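# Move capped bottles from crate to tray, upright

## Task

Take each bottle that has a cap out of the crate and set it standing upright on the tray, while any bottle without a cap stays in the crate. The crate and the tray must end neither tilted nor shifted from where they were. Nothing counts as done if it only stays put because the robot is holding it. Anything the robot is still touching at the end must not drop more than about a fingernail's width once released. Nothing may be knocked or placed off the table.

## Robot and tools

Robot: two arms, left_arm and right_arm, each with six joints and a parallel-finger gripper. The names are labels only; in the shared scene frame left_arm sits on the +y side. That frame has its origin on the table surface midway between the arms, +x pointing out over the table and +z pointing up. Positions are in metres, orientations are quaternions written w,x,y,z, velocities in m/s and rad/s. Printed hand positions are approximate and drift more the farther an arm reaches.

Gripper geometry: the fingers extend along the gripper's +z axis and close along its y axis. The reported end_effector_position is the point between the pads when shut. Fingertips stick out roughly 33 mm past that point when closed and 9 mm when wide open, and closing pushes the tips about 24 mm farther out, so keep that clearance above the table or tray.

Tool execute_actions, argument actions: a list holding one action, one wait, or nothing. An empty list just reports the current state and includes camera pictures; otherwise set pictures: true to get them. An action is {"rows": [...], "steps": n} with n from 11 to 15 (default 15); each control step lasts 1/30 s, each row is used for one step, and the final row repeats to fill the remaining steps. A wait is {"steps": n} with n up to 300 and no rows; it counts from the previous result and includes your reply time. A call the tool rejects moves nothing.

Each row is exactly 18 numbers, each within -1 to 1, covering both arms even if one stays still: left_arm first (six joint numbers, then gripper position, force_limit, speed), then the same nine for right_arm. Joint order: waist, shoulder, elbow, forearm roll, wrist pitch, wrist roll.

Joint numbers are offsets, not poses. They are measured from that arm's joint angles in the most recent result that printed them (before any such result in a scene, and for later calls within one reply, from where the arm is when the action begins), never from the previous row. Scale: 1.0 equals 1.398 rad for waist and shoulder, 2.097 rad for elbow, 2.622 rad for forearm roll, wrist pitch and wrist roll. So all zeros means return to the reference angles, not hold still. Stated joint ranges in rad: elbow -2.792 to 2.792, every other joint -6.283 to 6.283; true ends may differ by up to 0.010 rad. Asking to exceed an end by over 0.010 rad gets the call refused; otherwise the joint stops at its real end and the result may say joint sent to its limit (possibly referring to an earlier action still running). Absence of that message proves nothing.

Gripper numbers are absolute settings, not offsets. position: +1 fully open (140 mm gap), about -0.8 pads touching, -1 closes until blocked. force_limit: squeeze strength, roughly 14 N at -1, 60 N at 0, 107 N at +1 for parts up to 40 mm wide. speed: pad gap rate, roughly 30 mm/s at -1, 140 at 0, 250 at +1. To leave a gripper unchanged resend its previous three numbers; a zero is a real command. To grip, send -1 and confirm object_status is 2. Status codes: 0 moving, 1 blocked while opening, 2 blocked while closing, 3 reached target or pads met (thin items may still be held). A stalled gripper ignores a new force_limit unless position changes by at least 0.01; to squeeze harder raise force and toggle -1 to -0.98. position_measured is in counts: 3 open, 230 pads touching, nonlinear.

Motion limits: joint targets move no faster than 2.09 rad/s (waist, shoulder), 3.14 (elbow), 3.93 (wrist joints), ramping up over 0.3 s, with all joints of an arm synchronised. Targets may lead measured angles by at most 0.456, 0.683 and 0.854 rad respectively, and are pulled back if they would put the gripper over 70 mm from where it is. Results are read 11 steps before an action ends; those steps run during your next reply. Between calls the arms keep chasing the last row until motion nearly stops or a step is HELD.

Result lines: per-arm pose and velocities; Joint positions and Joint velocities (rad, rad/s, one block per arm in column order); Flange force (external force on the gripper including held weight, noisy, worst right after sudden stops, or no reading); object_status and position_measured; HELD marks steps where part of your row was not sent; joint command not followed means a clearance check altered joint targets; MOTOR HOT warns of heating, OVER-TEMPERATURE FAULT means brakes engaged until cooled.

Tool zoom_image: camera (cam_high 672x504, cam_low 672x504, cam_left_wrist 504x504, cam_right_wrist 504x504) and region [x0, y0, x1, y1] in pixels from the top-left, no larger than 504 by 504. It enlarges part of that camera's latest image.

Tool finished_scene: scene is the number of the current scene; it ends that scene permanently, reports success, and moves on. Replying without any tool call ends everything.

Avoid: arms colliding or pushing each other; contact torque reaching load limits (waist and shoulder 309, elbow 145, wrist joints 40.9 N m, held weight included) or any external force of 144 N, either of which freezes that arm for 10 s and it yields to contact; dropping, slipping, slamming or shoving objects; tilting or moving the crate or tray; knocking anything off the table. Brief outside tugs on held parts or pushes on loose items may occur. Long holds heat motors, so release loads promptly and let bottles stand on their own before finishing.

Each tool is called after "Emit:" in YAML: its name, and indented under it one key for each argument.

## Session

Emit:
execute_actions:
  actions: []

Scene clock: 0.00 s of 6600.00 s.
left_arm: end_effector_position=(+0.3959, +0.7835, +0.2632) position_measured=3 object_status=3 end_effector_quat_wxyz=(-0.165, +0.782, -0.590, +0.116) end_effector_velocity=(-0.000, +0.000, -0.000) end_effector_angular_velocity=(-0.000, +0.000, +0.000) | right_arm: end_effector_position=(+0.3762, -0.5695, +0.2773) position_measured=3 object_status=3 end_effector_quat_wxyz=(+0.736, +0.151, -0.653, -0.093) end_effector_velocity=(-0.000, +0.000, +0.000) end_effector_angular_velocity=(-0.001, -0.001, -0.000)
Joint positions: left_arm=[ 0.853 -0.156  2.085 -0.198  0.84   3.656] | right_arm=[-0.134  0.657  1.71  -0.123  2.443  4.272]
Joint velocities: left_arm=[ 0.  0.  0.  0.  0. -0.] | right_arm=[-0.    -0.     0.     0.001 -0.     0.002]
Flange force (N, the push that the arm receives, along the gripper's own x y z axes): no reading

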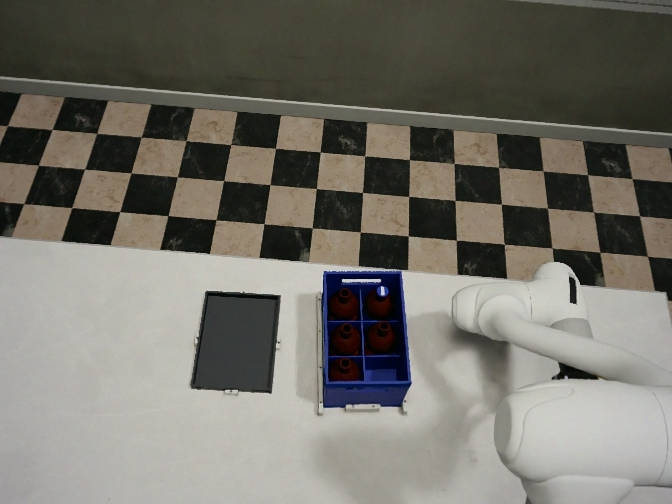

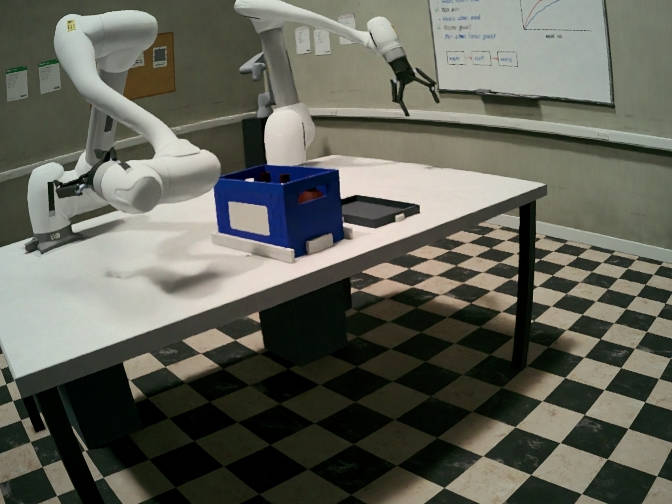

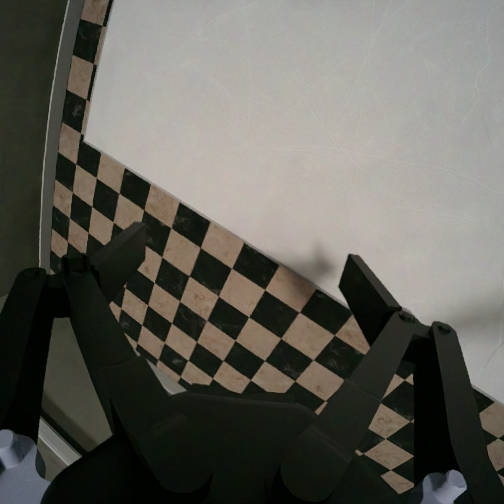

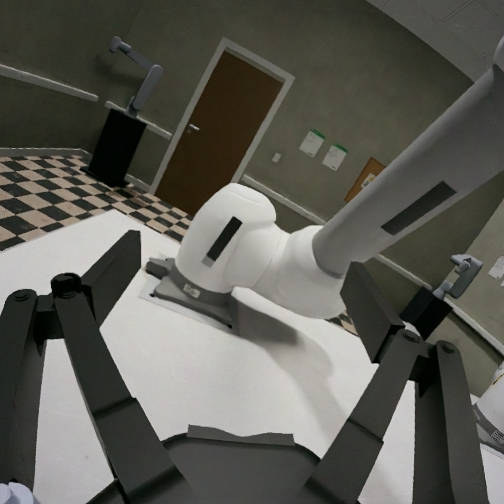

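Emit:
execute_actions:
  actions:
    - {"rows":[[-1,0.436,-0.481,0.0755,0.294,0,1,0,0,-0.45,0,0,0,0,0,1,0,0]]}

Emit:
execute_actions:
  actions:
    - {"steps":150}
  pictures: true

Scene clock: 1.43 s of 6600.00 s.
left_arm: end_effector_position=(+0.4150, +0.7767, +0.2704) position_measured=3 object_status=3 end_effector_quat_wxyz=(-0.146, +0.771, -0.610, +0.111) end_effector_velocity=(+0.372, -0.137, +0.133) end_effector_angular_velocity=(-0.294, +0.713, -0.936) | right_arm: end_effector_position=(+0.3766, -0.5840, +0.2773) position_measured=3 object_status=3 end_effector_quat_wxyz=(+0.734, +0.141, -0.656, -0.105) end_effector_velocity=(+0.002, -0.293, +0.000) end_effector_angular_velocity=(-0.001, -0.001, -0.666)
Joint positions: left_arm=[ 0.819 -0.123  2.035 -0.183  0.896  3.656] | right_arm=[-0.167  0.657  1.71  -0.123  2.443  4.272]
Joint velocities: left_arm=[-0.653  0.653 -0.985  0.285  1.095 -0.   ] | right_arm=[-0.666 -0.001 -0.    -0.001 -0.     0.001]
Flange force (N, the push that the arm receives, along the gripper's own x y z axes): left_arm=[-1.2 -7.1 -6.4] | right_arm=[6.2 1.5 0.5]
Steps of this call (steps 1 to 39: nothing new was sent; steps 40 to 43: the first 4 steps of this action). Readings (joint positions | what the end effector reports):
40: left_arm=[0.853 -0.155 2.085 -0.198 0.840 3.656] | right_arm=[-0.134 0.657 1.710 -0.123 2.443 4.272] | left_arm position_measured=3 object_status=3 | right_arm position_measured=3 object_status=3
41: left_arm=[0.849 -0.152 2.080 -0.196 0.846 3.656] | right_arm=[-0.137 0.657 1.710 -0.123 2.443 4.272] | left_arm position_measured=3 object_status=3 | right_arm position_measured=3 object_status=3
43: the state above

Scene clock: 6.43 s of 6600.00 s.
left_arm: end_effector_position=(+0.6154, -0.0698, +0.3995) position_measured=3 object_status=3 end_effector_quat_wxyz=(+0.000, -0.173, +0.985, +0.000) end_effector_velocity=(-0.000, +0.000, +0.000) end_effector_angular_velocity=(+0.000, +0.001, +0.000) | right_arm: end_effector_position=(+0.3026, -0.8317, +0.2773) position_measured=3 object_status=3 end_effector_quat_wxyz=(+0.671, -0.058, -0.668, -0.316) end_effector_velocity=(-0.000, +0.000, +0.000) end_effector_angular_velocity=(+0.001, -0.000, -0.001)
Joint positions: left_arm=[-0.546  0.454  1.077  0.     1.611  3.656] | right_arm=[-0.763  0.657  1.71  -0.123  2.443  4.272]
Joint velocities: left_arm=[ 0.    -0.    -0.    -0.     0.001 -0.   ] | right_arm=[-0.    -0.001  0.     0.001  0.001 -0.001]
Flange force (N, the push that the arm receives, along the gripper's own x y z axes): left_arm=[2.7 1.0 -2.1] | right_arm=[4.0 3.8 1.7]
Kept back: nothing.
Steps of this call (steps 1 to 11: the last 11 steps of your previous action; steps 12 to 105: the robot went on to your last target; steps 106 to 150: nothing new was sent). Readings (joint positions | what the end effector reports):
1: left_arm=[0.796 -0.100 2.000 -0.173 0.934 3.656] | right_arm=[-0.193 0.657 1.710 -0.123 2.443 4.272] | left_arm position_measured=3 object_status=3 | right_arm position_measured=3 object_status=3
2: left_arm=[0.775 -0.078 1.968 -0.164 0.969 3.656] | right_arm=[-0.223 0.657 1.710 -0.123 2.443 4.272] | left_arm position_measured=3 object_status=3 | right_arm position_measured=3 object_status=3
4: left_arm=[0.736 -0.039 1.910 -0.150 1.027 3.656] | right_arm=[-0.278 0.657 1.710 -0.123 2.443 4.272] | left_arm position_measured=3 object_status=3 | right_arm position_measured=3 object_status=3
8: left_arm=[0.664 0.033 1.802 -0.126 1.119 3.656] | right_arm=[-0.381 0.657 1.710 -0.123 2.443 4.272] | left_arm position_measured=3 object_status=3 | right_arm position_measured=3 object_status=3
150: the state above
All arms were judged still, so your last target was given up. Only a new action makes them travel on or press farther. Fingers that are still opening or closing keep moving.

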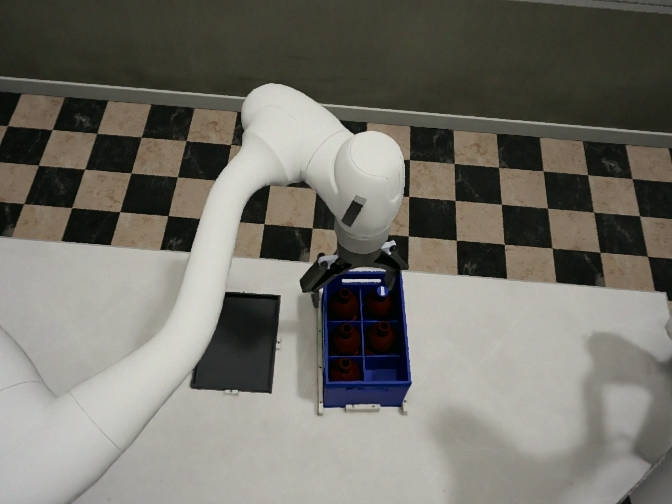

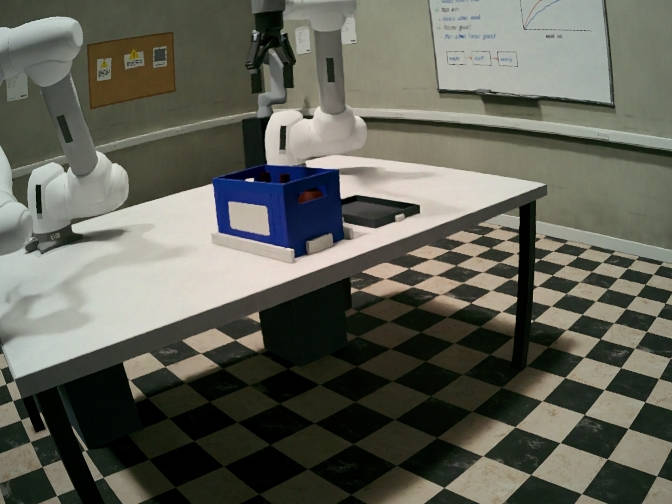

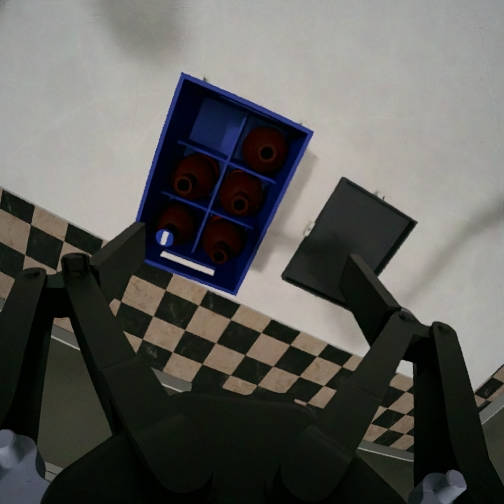

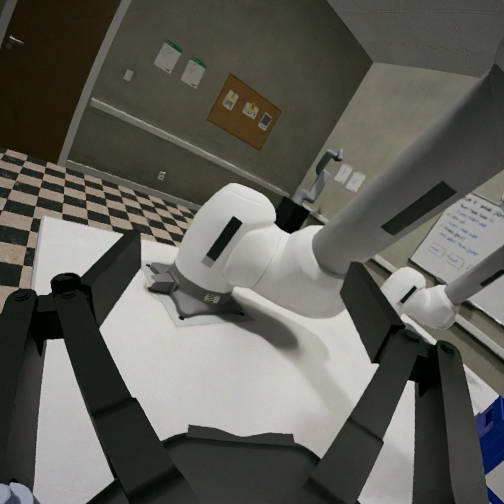

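Emit:
execute_actions:
  actions:
    - {"rows":[[-0.098,0.067,0.016,0,-0.049,0.081,0,0,0,0,0,0,0,0,0,1,0,0]]}

Emit:
execute_actions:
  actions:
    - {"steps":35}
  pictures: true

Scene clock: 7.87 s of 6600.00 s.
left_arm: end_effector_position=(+0.6085, -0.0959, +0.3794) position_measured=21 object_status=0 end_effector_quat_wxyz=(+0.000, -0.136, +0.991, +0.000) end_effector_velocity=(-0.118, -0.383, -0.338) end_effector_angular_velocity=(+0.037, +0.052, -1.048) | right_arm: end_effector_position=(+0.3026, -0.8317, +0.2773) position_measured=3 object_status=3 end_effector_quat_wxyz=(+0.671, -0.058, -0.668, -0.316) end_effector_velocity=(+0.000, -0.000, -0.000) end_effector_angular_velocity=(+0.000, +0.000, +0.000)
Joint positions: left_arm=[-0.574  0.473  1.084  0.001  1.584  3.701] | right_arm=[-0.763  0.657  1.71  -0.123  2.443  4.272]
Joint velocities: left_arm=[-0.428  0.314  0.132 -0.007 -0.383  0.62 ] | right_arm=[ 0.  0. -0. -0. -0. -0.]
Flange force (N, the push that the arm receives, along the gripper's own x y z axes): left_arm=[3.8 -5.7 1.5] | right_arm=[3.3 3.5 0.8]
Steps of this call (steps 1 to 39: nothing new was sent; steps 40 to 43: the first 4 steps of this action). Readings (joint positions | what the end effector reports):
40: left_arm=[-0.546 0.454 1.077 0.000 1.611 3.657] | right_arm=[-0.763 0.657 1.710 -0.123 2.443 4.272] | left_arm position_measured=3 object_status=0 | right_arm position_measured=3 object_status=3
41: left_arm=[-0.549 0.456 1.077 0.001 1.608 3.662] | right_arm=[-0.763 0.657 1.710 -0.123 2.443 4.272] | left_arm position_measured=6 object_status=0 | right_arm position_measured=3 object_status=3
43: the state above

Scene clock: 9.03 s of 6600.00 s.
left_arm: end_effector_position=(+0.5719, -0.1913, +0.3006) position_measured=129 object_status=3 end_effector_quat_wxyz=(+0.001, +0.001, +1.000, -0.000) end_effector_velocity=(+0.000, +0.001, -0.000) end_effector_angular_velocity=(+0.001, +0.001, +0.000) | right_arm: end_effector_position=(+0.3026, -0.8317, +0.2773) position_measured=3 object_status=3 end_effector_quat_wxyz=(+0.671, -0.058, -0.668, -0.316) end_effector_velocity=(+0.000, -0.000, -0.000) end_effector_angular_velocity=(-0.001, +0.001, +0.001)
Joint positions: left_arm=[-0.683  0.548  1.11   0.     1.482  3.869] | right_arm=[-0.763  0.657  1.71  -0.123  2.443  4.272]
Joint velocities: left_arm=[ 0.     0.     0.     0.     0.001 -0.   ] | right_arm=[ 0.     0.    -0.    -0.001 -0.     0.001]
Flange force (N, the push that the arm receives, along the gripper's own x y z axes): left_arm=[2.8 -0.1 -3.5] | right_arm=[2.8 5.4 0.5]
Kept back: nothing.
Steps of this call (steps 1 to 11: the last 11 steps of your previous action; steps 12 to 30: the robot went on to your last target; steps 31 to 35: nothing new was sent). Readings (joint positions | what the end effector reports):
1: left_arm=[-0.588 0.483 1.087 0.000 1.572 3.721] | right_arm=[-0.763 0.657 1.710 -0.123 2.443 4.272] | left_arm position_measured=29 object_status=0 | right_arm position_measured=3 object_status=3
2: left_arm=[-0.600 0.491 1.090 0.000 1.561 3.740] | right_arm=[-0.763 0.657 1.710 -0.123 2.443 4.272] | left_arm position_measured=36 object_status=0 | right_arm position_measured=3 object_status=3
4: left_arm=[-0.623 0.507 1.096 0.000 1.538 3.777] | right_arm=[-0.763 0.657 1.710 -0.123 2.443 4.272] | left_arm position_measured=52 object_status=0 | right_arm position_measured=3 object_status=3
8: left_arm=[-0.667 0.537 1.107 0.000 1.497 3.844] | right_arm=[-0.763 0.657 1.710 -0.123 2.443 4.272] | left_arm position_measured=82 object_status=0 | right_arm position_measured=3 object_status=3
35: the state above
All arms were judged still, so your last target was given up. Only a new action makes them travel on or press farther. Fingers that are still opening or closing keep moving.

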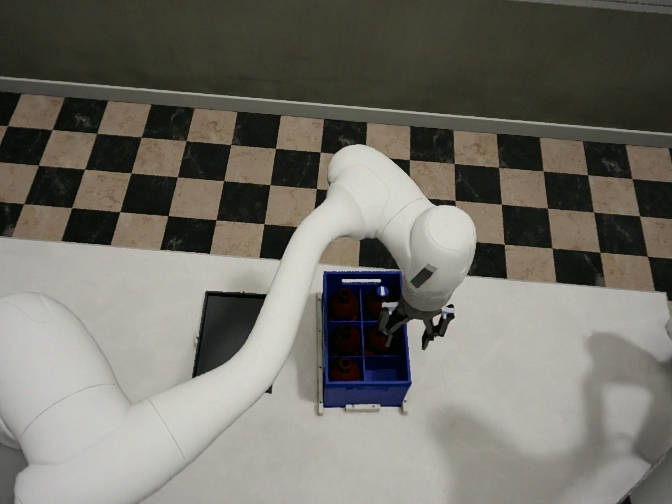

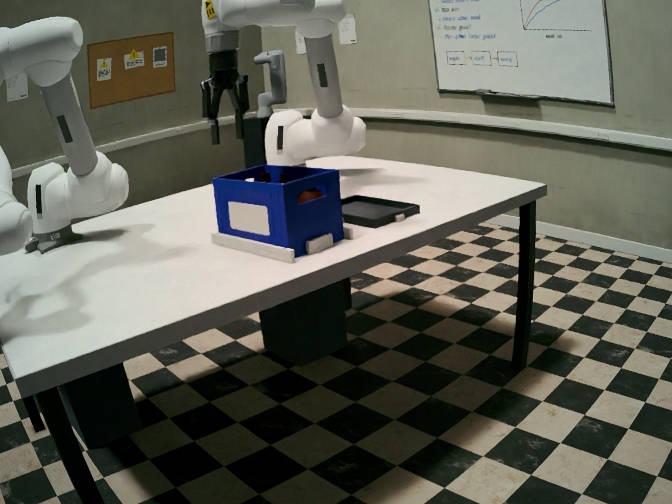

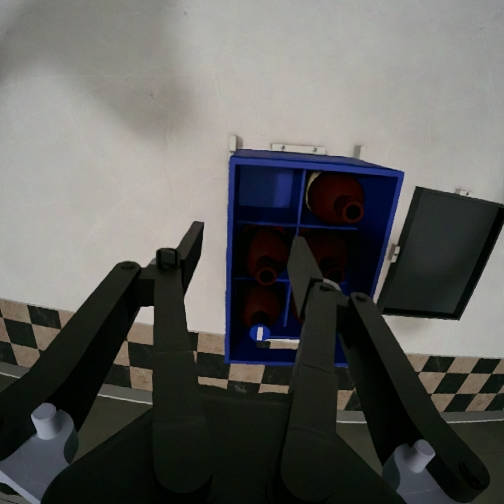

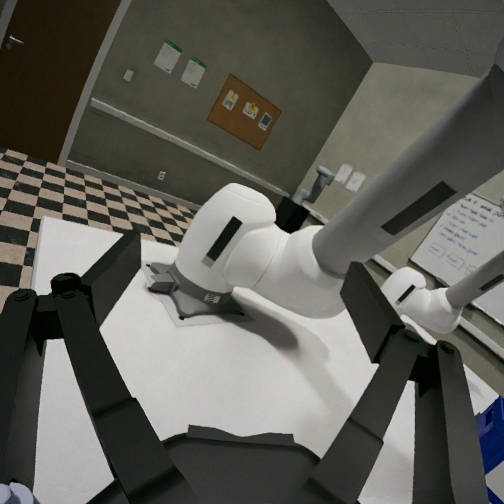

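Emit:
execute_actions:
  actions:
    - {"rows":[[0.061,0.093,-0.041,0,-0.016,0.033,-0.15,0,0,0,0,0,0,0,0,1,0,0]]}

Emit:
execute_actions:
  actions:
    - {"steps":35}
  pictures: true

Scene clock: 10.13 s of 6600.00 s.
left_arm: end_effector_position=(+0.5955, -0.1903, +0.2847) position_measured=146 object_status=0 end_effector_quat_wxyz=(+0.001, +0.002, +1.000, -0.000) end_effector_velocity=(+0.395, +0.037, -0.297) end_effector_angular_velocity=(+0.029, +0.026, +0.014) | right_arm: end_effector_position=(+0.3026, -0.8317, +0.2773) position_measured=3 object_status=3 end_effector_quat_wxyz=(+0.671, -0.058, -0.668, -0.316) end_effector_velocity=(+0.000, -0.000, +0.000) end_effector_angular_velocity=(-0.002, +0.001, +0.002)
Joint positions: left_arm=[-0.662  0.579  1.089  0.     1.472  3.89 ] | right_arm=[-0.763  0.657  1.71  -0.123  2.443  4.272]
Joint velocities: left_arm=[ 0.352  0.535 -0.326 -0.    -0.17   0.338] | right_arm=[ 0.001 -0.    -0.    -0.002  0.     0.001]
Flange force (N, the push that the arm receives, along the gripper's own x y z axes): left_arm=[-3.0 -2.2 -4.1] | right_arm=[4.0 3.8 2.2]
Steps of this call (steps 1 to 29: nothing new was sent; steps 30 to 33: the first 4 steps of this action). Readings (joint positions | what the end effector reports):
30: left_arm=[-0.683 0.548 1.110 0.000 1.482 3.869] | right_arm=[-0.763 0.657 1.710 -0.123 2.443 4.272] | left_arm position_measured=129 object_status=0 | right_arm position_measured=3 object_status=3
31: left_arm=[-0.680 0.551 1.108 0.000 1.481 3.871] | right_arm=[-0.763 0.657 1.710 -0.123 2.443 4.272] | left_arm position_measured=132 object_status=0 | right_arm position_measured=3 object_status=3
33: the state above

Scene clock: 11.30 s of 6600.00 s.
left_arm: end_effector_position=(+0.6692, -0.1802, +0.2298) position_measured=148 object_status=3 end_effector_quat_wxyz=(-0.000, +0.002, +1.000, +0.000) end_effector_velocity=(+0.000, +0.001, +0.000) end_effector_angular_velocity=(+0.001, +0.000, +0.000) | right_arm: end_effector_position=(+0.3026, -0.8317, +0.2773) position_measured=3 object_status=3 end_effector_quat_wxyz=(+0.671, -0.058, -0.668, -0.316) end_effector_velocity=(-0.000, +0.000, +0.001) end_effector_angular_velocity=(-0.002, -0.001, +0.000)
Joint positions: left_arm=[-0.597  0.678  1.024  0.     1.44   3.955] | right_arm=[-0.763  0.657  1.71  -0.123  2.443  4.272]
Joint velocities: left_arm=[ 0.    -0.     0.     0.     0.001  0.   ] | right_arm=[ 0.    -0.002  0.     0.     0.     0.001]
Flange force (N, the push that the arm receives, along the gripper's own x y z axes): left_arm=[3.0 0.3 -3.9] | right_arm=[5.2 4.4 2.5]
Kept back: nothing.
Steps of this call (steps 1 to 11: the last 11 steps of your previous action; steps 12 to 30: the robot went on to your last target; steps 31 to 35: nothing new was sent). Readings (joint positions | what the end effector reports):
1: left_arm=[-0.651 0.596 1.079 0.000 1.467 3.901] | right_arm=[-0.763 0.657 1.710 -0.123 2.443 4.272] | left_arm position_measured=148 object_status=0 | right_arm position_measured=3 object_status=3
2: left_arm=[-0.641 0.612 1.068 0.000 1.462 3.911] | right_arm=[-0.763 0.657 1.710 -0.123 2.443 4.272] | left_arm position_measured=148 object_status=0 | right_arm position_measured=3 object_status=3
4: left_arm=[-0.622 0.640 1.049 0.000 1.452 3.930] | right_arm=[-0.763 0.657 1.710 -0.123 2.443 4.272] | left_arm position_measured=148 object_status=0 | right_arm position_measured=3 object_status=3
8: left_arm=[-0.601 0.672 1.028 0.000 1.442 3.951] | right_arm=[-0.763 0.657 1.710 -0.123 2.443 4.272] | left_arm position_measured=148 object_status=3 | right_arm position_measured=3 object_status=3
35: the state above
All arms were judged still, so your last target was given up. Only a new action makes them travel on or press farther. Fingers that are still opening or closing keep moving.

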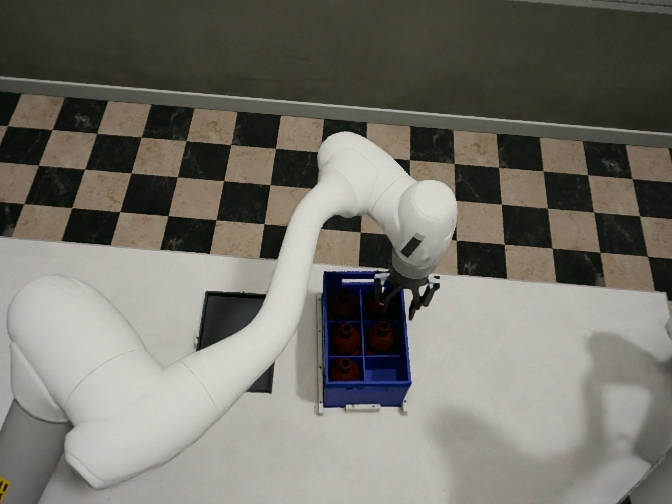

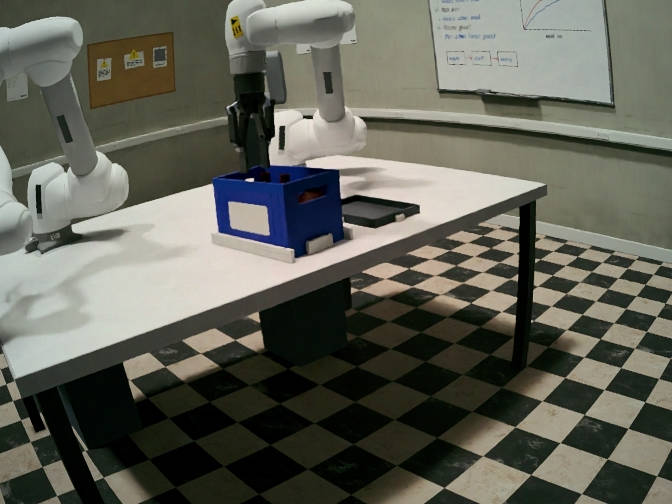

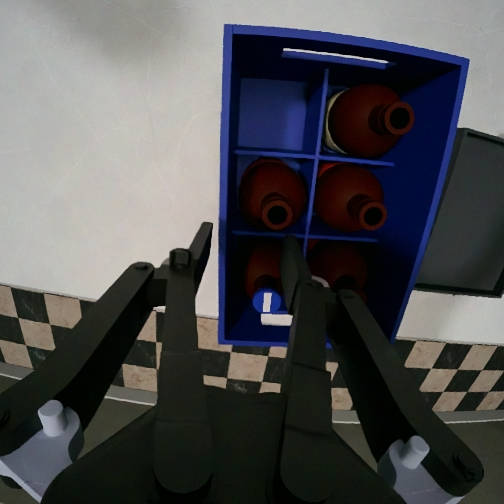

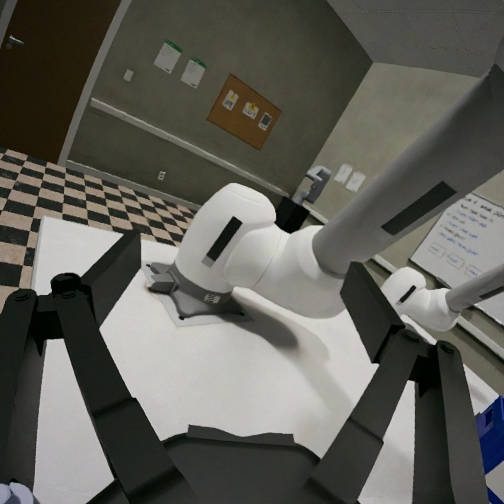

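Emit:
execute_actions:
  actions:
    - {"rows":[[0.049,0.078,-0.0906,0,0.031,0.026,-0.15,0,0,0,0,0,0,0,0,1,0,0]]}

Emit:
execute_actions:
  actions:
    - {"steps":30}
  pictures: true

Scene clock: 12.97 s of 6600.00 s.
left_arm: end_effector_position=(+0.6917, -0.1779, +0.2309) position_measured=148 object_status=3 end_effector_quat_wxyz=(+0.000, +0.002, +1.000, -0.000) end_effector_velocity=(+0.430, +0.062, +0.006) end_effector_angular_velocity=(+0.003, +0.003, +0.006) | right_arm: end_effector_position=(+0.3026, -0.8317, +0.2773) position_measured=3 object_status=3 end_effector_quat_wxyz=(+0.671, -0.058, -0.668, -0.316) end_effector_velocity=(+0.000, +0.000, +0.000) end_effector_angular_velocity=(-0.001, +0.001, -0.001)
Joint positions: left_arm=[-0.579  0.706  0.974  0.     1.461  3.973] | right_arm=[-0.763  0.657  1.71  -0.123  2.443  4.272]
Joint velocities: left_arm=[ 0.352  0.557 -0.971  0.     0.418  0.346] | right_arm=[-0.    -0.    -0.     0.001  0.001  0.002]
Flange force (N, the push that the arm receives, along the gripper's own x y z axes): left_arm=[-2.5 -0.9 -3.9] | right_arm=[3.8 4.5 1.9]
Steps of this call (steps 1 to 46: nothing new was sent; steps 47 to 50: the first 4 steps of this action). Readings (joint positions | what the end effector reports):
47: left_arm=[-0.597 0.678 1.024 0.000 1.440 3.955] | right_arm=[-0.763 0.657 1.710 -0.123 2.443 4.272] | left_arm position_measured=148 object_status=3 | right_arm position_measured=3 object_status=3
48: left_arm=[-0.595 0.681 1.018 0.000 1.442 3.957] | right_arm=[-0.763 0.657 1.710 -0.123 2.443 4.272] | left_arm position_measured=148 object_status=3 | right_arm position_measured=3 object_status=3
50: the state above

Scene clock: 13.97 s of 6600.00 s.
left_arm: end_effector_position=(+0.7520, -0.1650, +0.2297) position_measured=148 object_status=3 end_effector_quat_wxyz=(-0.000, +0.002, +1.000, +0.000) end_effector_velocity=(-0.000, -0.000, +0.000) end_effector_angular_velocity=(-0.000, -0.000, +0.000) | right_arm: end_effector_position=(+0.3026, -0.8317, +0.2773) position_measured=3 object_status=3 end_effector_quat_wxyz=(+0.671, -0.058, -0.668, -0.316) end_effector_velocity=(+0.000, +0.000, -0.000) end_effector_angular_velocity=(+0.002, -0.001, +0.000)
Joint positions: left_arm=[-0.529  0.787  0.834  0.     1.522  4.023] | right_arm=[-0.763  0.657  1.71  -0.123  2.443  4.272]
Joint velocities: left_arm=[-0. -0. -0. -0. -0. -0.] | right_arm=[ 0.001  0.     0.     0.001 -0.    -0.002]
Flange force (N, the push that the arm receives, along the gripper's own x y z axes): left_arm=[4.9 1.3 -3.4] | right_arm=[2.9 6.7 0.3]
Kept back: nothing.
Steps of this call (steps 1 to 11: the last 11 steps of your previous action; steps 12 to 30: the robot went on to your last target). Readings (joint positions | what the end effector reports):
1: left_arm=[-0.567 0.726 0.940 0.000 1.476 3.985] | right_arm=[-0.763 0.657 1.710 -0.123 2.443 4.272] | left_arm position_measured=148 object_status=3 | right_arm position_measured=3 object_status=3
2: left_arm=[-0.556 0.744 0.909 0.000 1.489 3.996] | right_arm=[-0.763 0.657 1.710 -0.123 2.443 4.272] | left_arm position_measured=148 object_status=3 | right_arm position_measured=3 object_status=3
4: left_arm=[-0.539 0.770 0.864 0.000 1.509 4.013] | right_arm=[-0.763 0.657 1.710 -0.123 2.443 4.272] | left_arm position_measured=148 object_status=3 | right_arm position_measured=3 object_status=3
8: left_arm=[-0.530 0.785 0.838 0.000 1.520 4.022] | right_arm=[-0.763 0.657 1.710 -0.123 2.443 4.272] | left_arm position_measured=148 object_status=3 | right_arm position_measured=3 object_status=3
30: the state above
All arms were judged still, so your last target was given up. Only a new action makes them travel on or press farther. Fingers that are still opening or closing keep moving.

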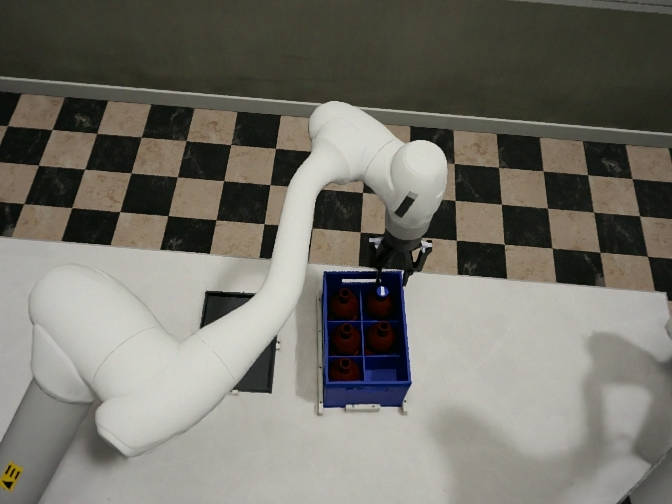

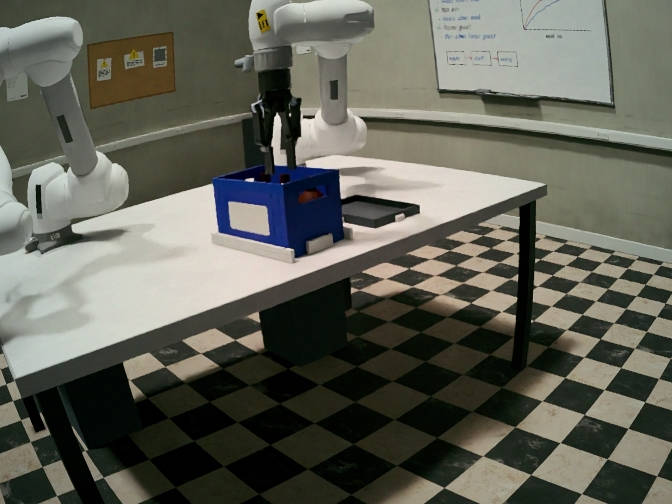

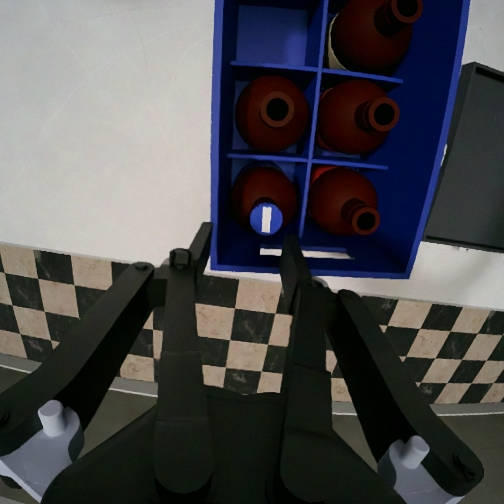

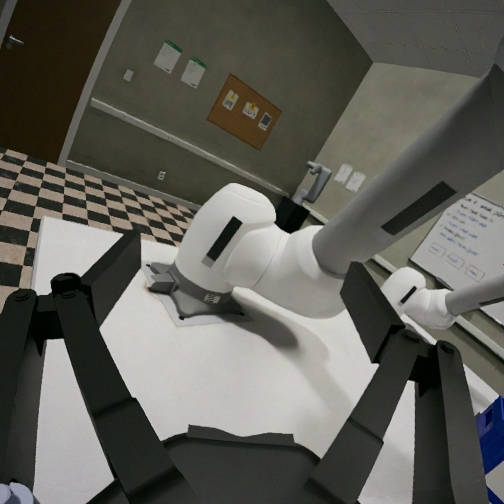

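Emit:
execute_actions:
  actions:
    - {"rows":[[0.01,0,0,0,0,0.005,-0.15,0,0,0,0,0,0,0,0,1,0,0],[0.01,0,0,0,0,0.005,-0.15,0,0,0,0,0,0,0,0,1,0,0],[0.01,0,0,0,0,0.005,-0.15,0,0,0,0,0,0,0,0,1,0,0],[0.01,0,0,0,0,0.005,-0.15,0,0,0,0,0,0,0,0,1,0,0],[0.01,0,0.0345,0,-0.028,0.005,-0.15,0,0,0,0,0,0,0,0,1,0,0]]}

Emit:
execute_actions:
  actions:
    - {"steps":30}
  pictures: true

Scene clock: 14.73 s of 6600.00 s.
left_arm: end_effector_position=(+0.7577, -0.1576, +0.2296) position_measured=148 object_status=3 end_effector_quat_wxyz=(-0.000, +0.001, +1.000, +0.000) end_effector_velocity=(+0.038, +0.050, +0.000) end_effector_angular_velocity=(-0.000, -0.001, +0.004) | right_arm: end_effector_position=(+0.3026, -0.8317, +0.2773) position_measured=3 object_status=3 end_effector_quat_wxyz=(+0.671, -0.058, -0.668, -0.316) end_effector_velocity=(-0.000, -0.000, +0.000) end_effector_angular_velocity=(+0.000, -0.000, +0.001)
Joint positions: left_arm=[-0.519  0.787  0.834  0.     1.522  4.032] | right_arm=[-0.763  0.657  1.71  -0.123  2.443  4.272]
Joint velocities: left_arm=[ 0.063 -0.     0.     0.    -0.001  0.059] | right_arm=[ 0.    -0.    -0.    -0.001  0.    -0.001]
Flange force (N, the push that the arm receives, along the gripper's own x y z axes): left_arm=[1.1 -0.9 -5.3] | right_arm=[2.8 5.4 1.5]
Steps of this call (steps 1 to 19: nothing new was sent; steps 20 to 23: the first 4 steps of this action). Readings (joint positions | what the end effector reports):
20: left_arm=[-0.529 0.787 0.834 0.000 1.522 4.024] | right_arm=[-0.763 0.657 1.710 -0.123 2.443 4.272] | left_arm position_measured=148 object_status=3 | right_arm position_measured=3 object_status=3
21: left_arm=[-0.526 0.787 0.834 0.000 1.522 4.026] | right_arm=[-0.763 0.657 1.710 -0.123 2.443 4.272] | left_arm position_measured=148 object_status=3 | right_arm position_measured=3 object_status=3
23: the state above

Scene clock: 15.73 s of 6600.00 s.
left_arm: end_effector_position=(+0.7580, -0.1519, +0.1894) position_measured=148 object_status=3 end_effector_quat_wxyz=(+0.000, +0.001, +1.000, +0.000) end_effector_velocity=(+0.000, +0.000, -0.000) end_effector_angular_velocity=(+0.000, +0.000, +0.000) | right_arm: end_effector_position=(+0.3026, -0.8317, +0.2773) position_measured=3 object_status=3 end_effector_quat_wxyz=(+0.671, -0.058, -0.668, -0.316) end_effector_velocity=(-0.000, +0.000, -0.000) end_effector_angular_velocity=(-0.000, +0.001, -0.001)
Joint positions: left_arm=[-0.515  0.787  0.907  0.     1.448  4.037] | right_arm=[-0.763  0.657  1.71  -0.123  2.443  4.272]
Joint velocities: left_arm=[ 0.     0.    -0.    -0.     0.001  0.   ] | right_arm=[-0.     0.     0.     0.001 -0.     0.002]
Flange force (N, the push that the arm receives, along the gripper's own x y z axes): left_arm=[2.6 -0.7 -3.4] | right_arm=[4.2 5.1 2.2]
Kept back: nothing.
Steps of this call (steps 1 to 11: the last 11 steps of your previous action; steps 12 to 30: the robot went on to your last target). Readings (joint positions | what the end effector reports):
1: left_arm=[-0.518 0.787 0.834 0.000 1.522 4.034] | right_arm=[-0.763 0.657 1.710 -0.123 2.443 4.272] | left_arm position_measured=148 object_status=3 | right_arm position_measured=3 object_status=3
2: left_arm=[-0.517 0.787 0.839 0.000 1.517 4.034] | right_arm=[-0.763 0.657 1.710 -0.123 2.443 4.272] | left_arm position_measured=148 object_status=3 | right_arm position_measured=3 object_status=3
4: left_arm=[-0.516 0.787 0.873 0.000 1.483 4.035] | right_arm=[-0.763 0.657 1.710 -0.123 2.443 4.272] | left_arm position_measured=148 object_status=3 | right_arm position_measured=3 object_status=3
8: left_arm=[-0.515 0.787 0.902 0.000 1.453 4.036] | right_arm=[-0.763 0.657 1.710 -0.123 2.443 4.272] | left_arm position_measured=148 object_status=3 | right_arm position_measured=3 object_status=3
30: the state above
All arms were judged still, so your last target was given up. Only a new action makes them travel on or press farther. Fingers that are still opening or closing keep moving.

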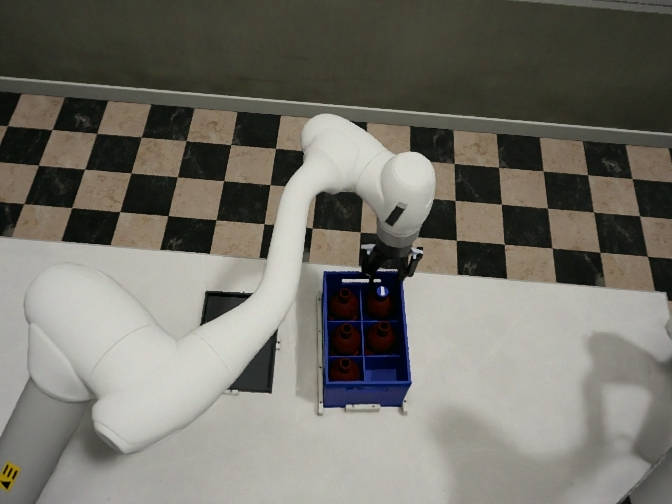

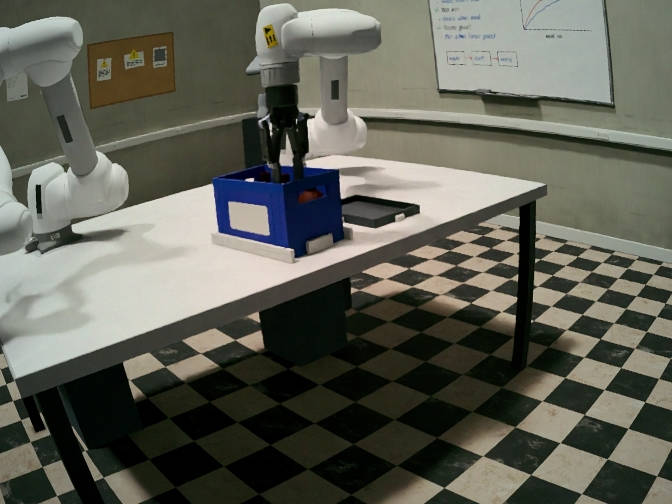

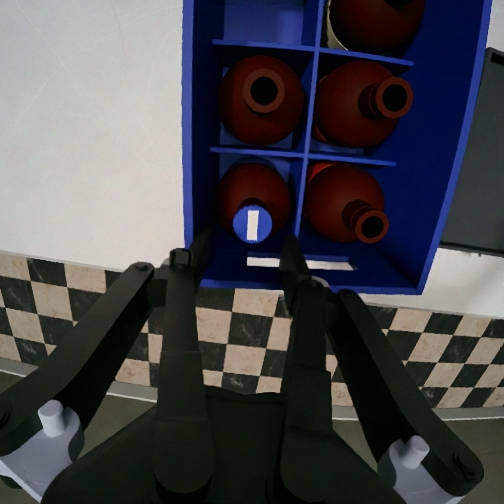

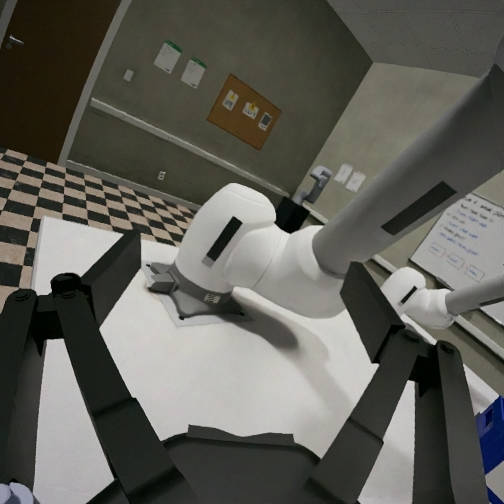

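Emit:
execute_actions:
  actions:
    - {"rows":[[-0.0045,-0.0035,0.0337,0,-0.0252,-0.002,-0.15,0,0,0,0,0,0,0,0,1,0,0]]}

Emit:
execute_actions:
  actions:
    - {"steps":25}
  pictures: true

Scene clock: 16.37 s of 6600.00 s.
left_arm: end_effector_position=(+0.7530, -0.1518, +0.1708) position_measured=148 object_status=3 end_effector_quat_wxyz=(-0.000, +0.002, +1.000, +0.000) end_effector_velocity=(-0.073, -0.003, -0.244) end_effector_angular_velocity=(+0.018, +0.032, -0.007) | right_arm: end_effector_position=(+0.3026, -0.8317, +0.2773) position_measured=3 object_status=3 end_effector_quat_wxyz=(+0.671, -0.058, -0.668, -0.316) end_effector_velocity=(-0.000, +0.000, +0.000) end_effector_angular_velocity=(+0.000, -0.000, -0.001)
Joint positions: left_arm=[-0.518  0.784  0.945  0.     1.413  4.034] | right_arm=[-0.763  0.657  1.71  -0.123  2.443  4.272]
Joint velocities: left_arm=[-0.047 -0.011  0.461 -0.006 -0.414 -0.039] | right_arm=[-0.    -0.     0.     0.001 -0.     0.   ]
Flange force (N, the push that the arm receives, along the gripper's own x y z axes): left_arm=[-2.8 -3.9 -0.8] | right_arm=[2.9 4.7 0.5]
Steps of this call (steps 1 to 15: nothing new was sent; steps 16 to 19: the first 4 steps of this action). Readings (joint positions | what the end effector reports):
16: left_arm=[-0.515 0.787 0.907 0.000 1.448 4.037] | right_arm=[-0.763 0.657 1.710 -0.123 2.443 4.272] | left_arm position_measured=148 object_status=3 | right_arm position_measured=3 object_status=3
17: left_arm=[-0.515 0.786 0.912 0.000 1.443 4.037] | right_arm=[-0.763 0.657 1.710 -0.123 2.443 4.272] | left_arm position_measured=148 object_status=3 | right_arm position_measured=3 object_status=3
19: the state above

Scene clock: 17.20 s of 6600.00 s.
left_arm: end_effector_position=(+0.7483, -0.1520, +0.1552) position_measured=148 object_status=3 end_effector_quat_wxyz=(+0.000, +0.002, +1.000, +0.000) end_effector_velocity=(-0.000, -0.000, +0.000) end_effector_angular_velocity=(-0.000, -0.000, -0.001) | right_arm: end_effector_position=(+0.3026, -0.8317, +0.2773) position_measured=3 object_status=3 end_effector_quat_wxyz=(+0.671, -0.058, -0.668, -0.316) end_effector_velocity=(-0.000, -0.000, -0.000) end_effector_angular_velocity=(-0.001, +0.001, +0.001)
Joint positions: left_arm=[-0.521  0.782  0.977  0.     1.382  4.031] | right_arm=[-0.763  0.657  1.71  -0.123  2.443  4.272]
Joint velocities: left_arm=[-0.001 -0.    -0.    -0.     0.    -0.   ] | right_arm=[-0.     0.     0.    -0.001 -0.     0.   ]
Flange force (N, the push that the arm receives, along the gripper's own x y z axes): left_arm=[2.4 -1.3 -3.6] | right_arm=[3.7 4.1 1.5]
Kept back: nothing.
Steps of this call (steps 1 to 11: the last 11 steps of your previous action; steps 12 to 25: the robot went on to your last target). Readings (joint positions | what the end effector reports):
1: left_arm=[-0.519 0.784 0.958 0.000 1.401 4.033] | right_arm=[-0.763 0.657 1.710 -0.123 2.443 4.272] | left_arm position_measured=148 object_status=3 | right_arm position_measured=3 object_status=3
2: left_arm=[-0.520 0.783 0.965 0.000 1.393 4.032] | right_arm=[-0.763 0.657 1.710 -0.123 2.443 4.272] | left_arm position_measured=148 object_status=3 | right_arm position_measured=3 object_status=3
4: left_arm=[-0.521 0.782 0.972 0.000 1.386 4.032] | right_arm=[-0.763 0.657 1.710 -0.123 2.443 4.272] | left_arm position_measured=148 object_status=3 | right_arm position_measured=3 object_status=3
8: left_arm=[-0.521 0.782 0.976 0.000 1.383 4.031] | right_arm=[-0.763 0.657 1.710 -0.123 2.443 4.272] | left_arm position_measured=148 object_status=3 | right_arm position_measured=3 object_status=3
25: the state above

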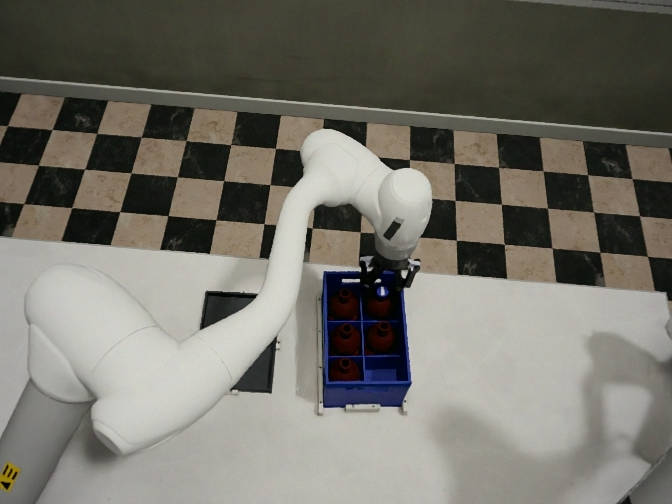

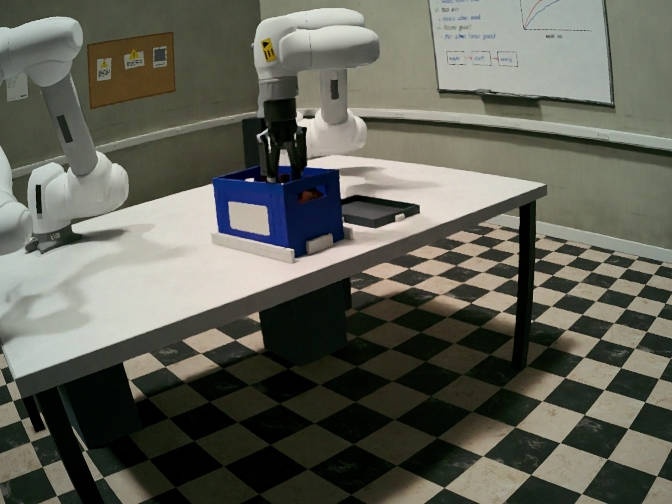

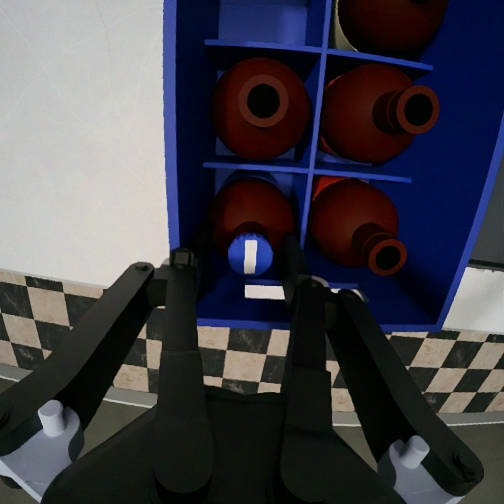

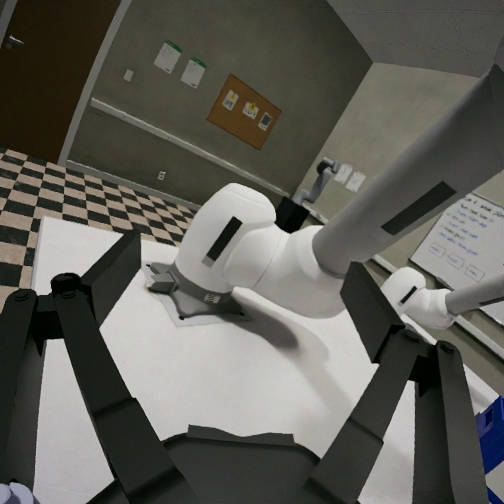

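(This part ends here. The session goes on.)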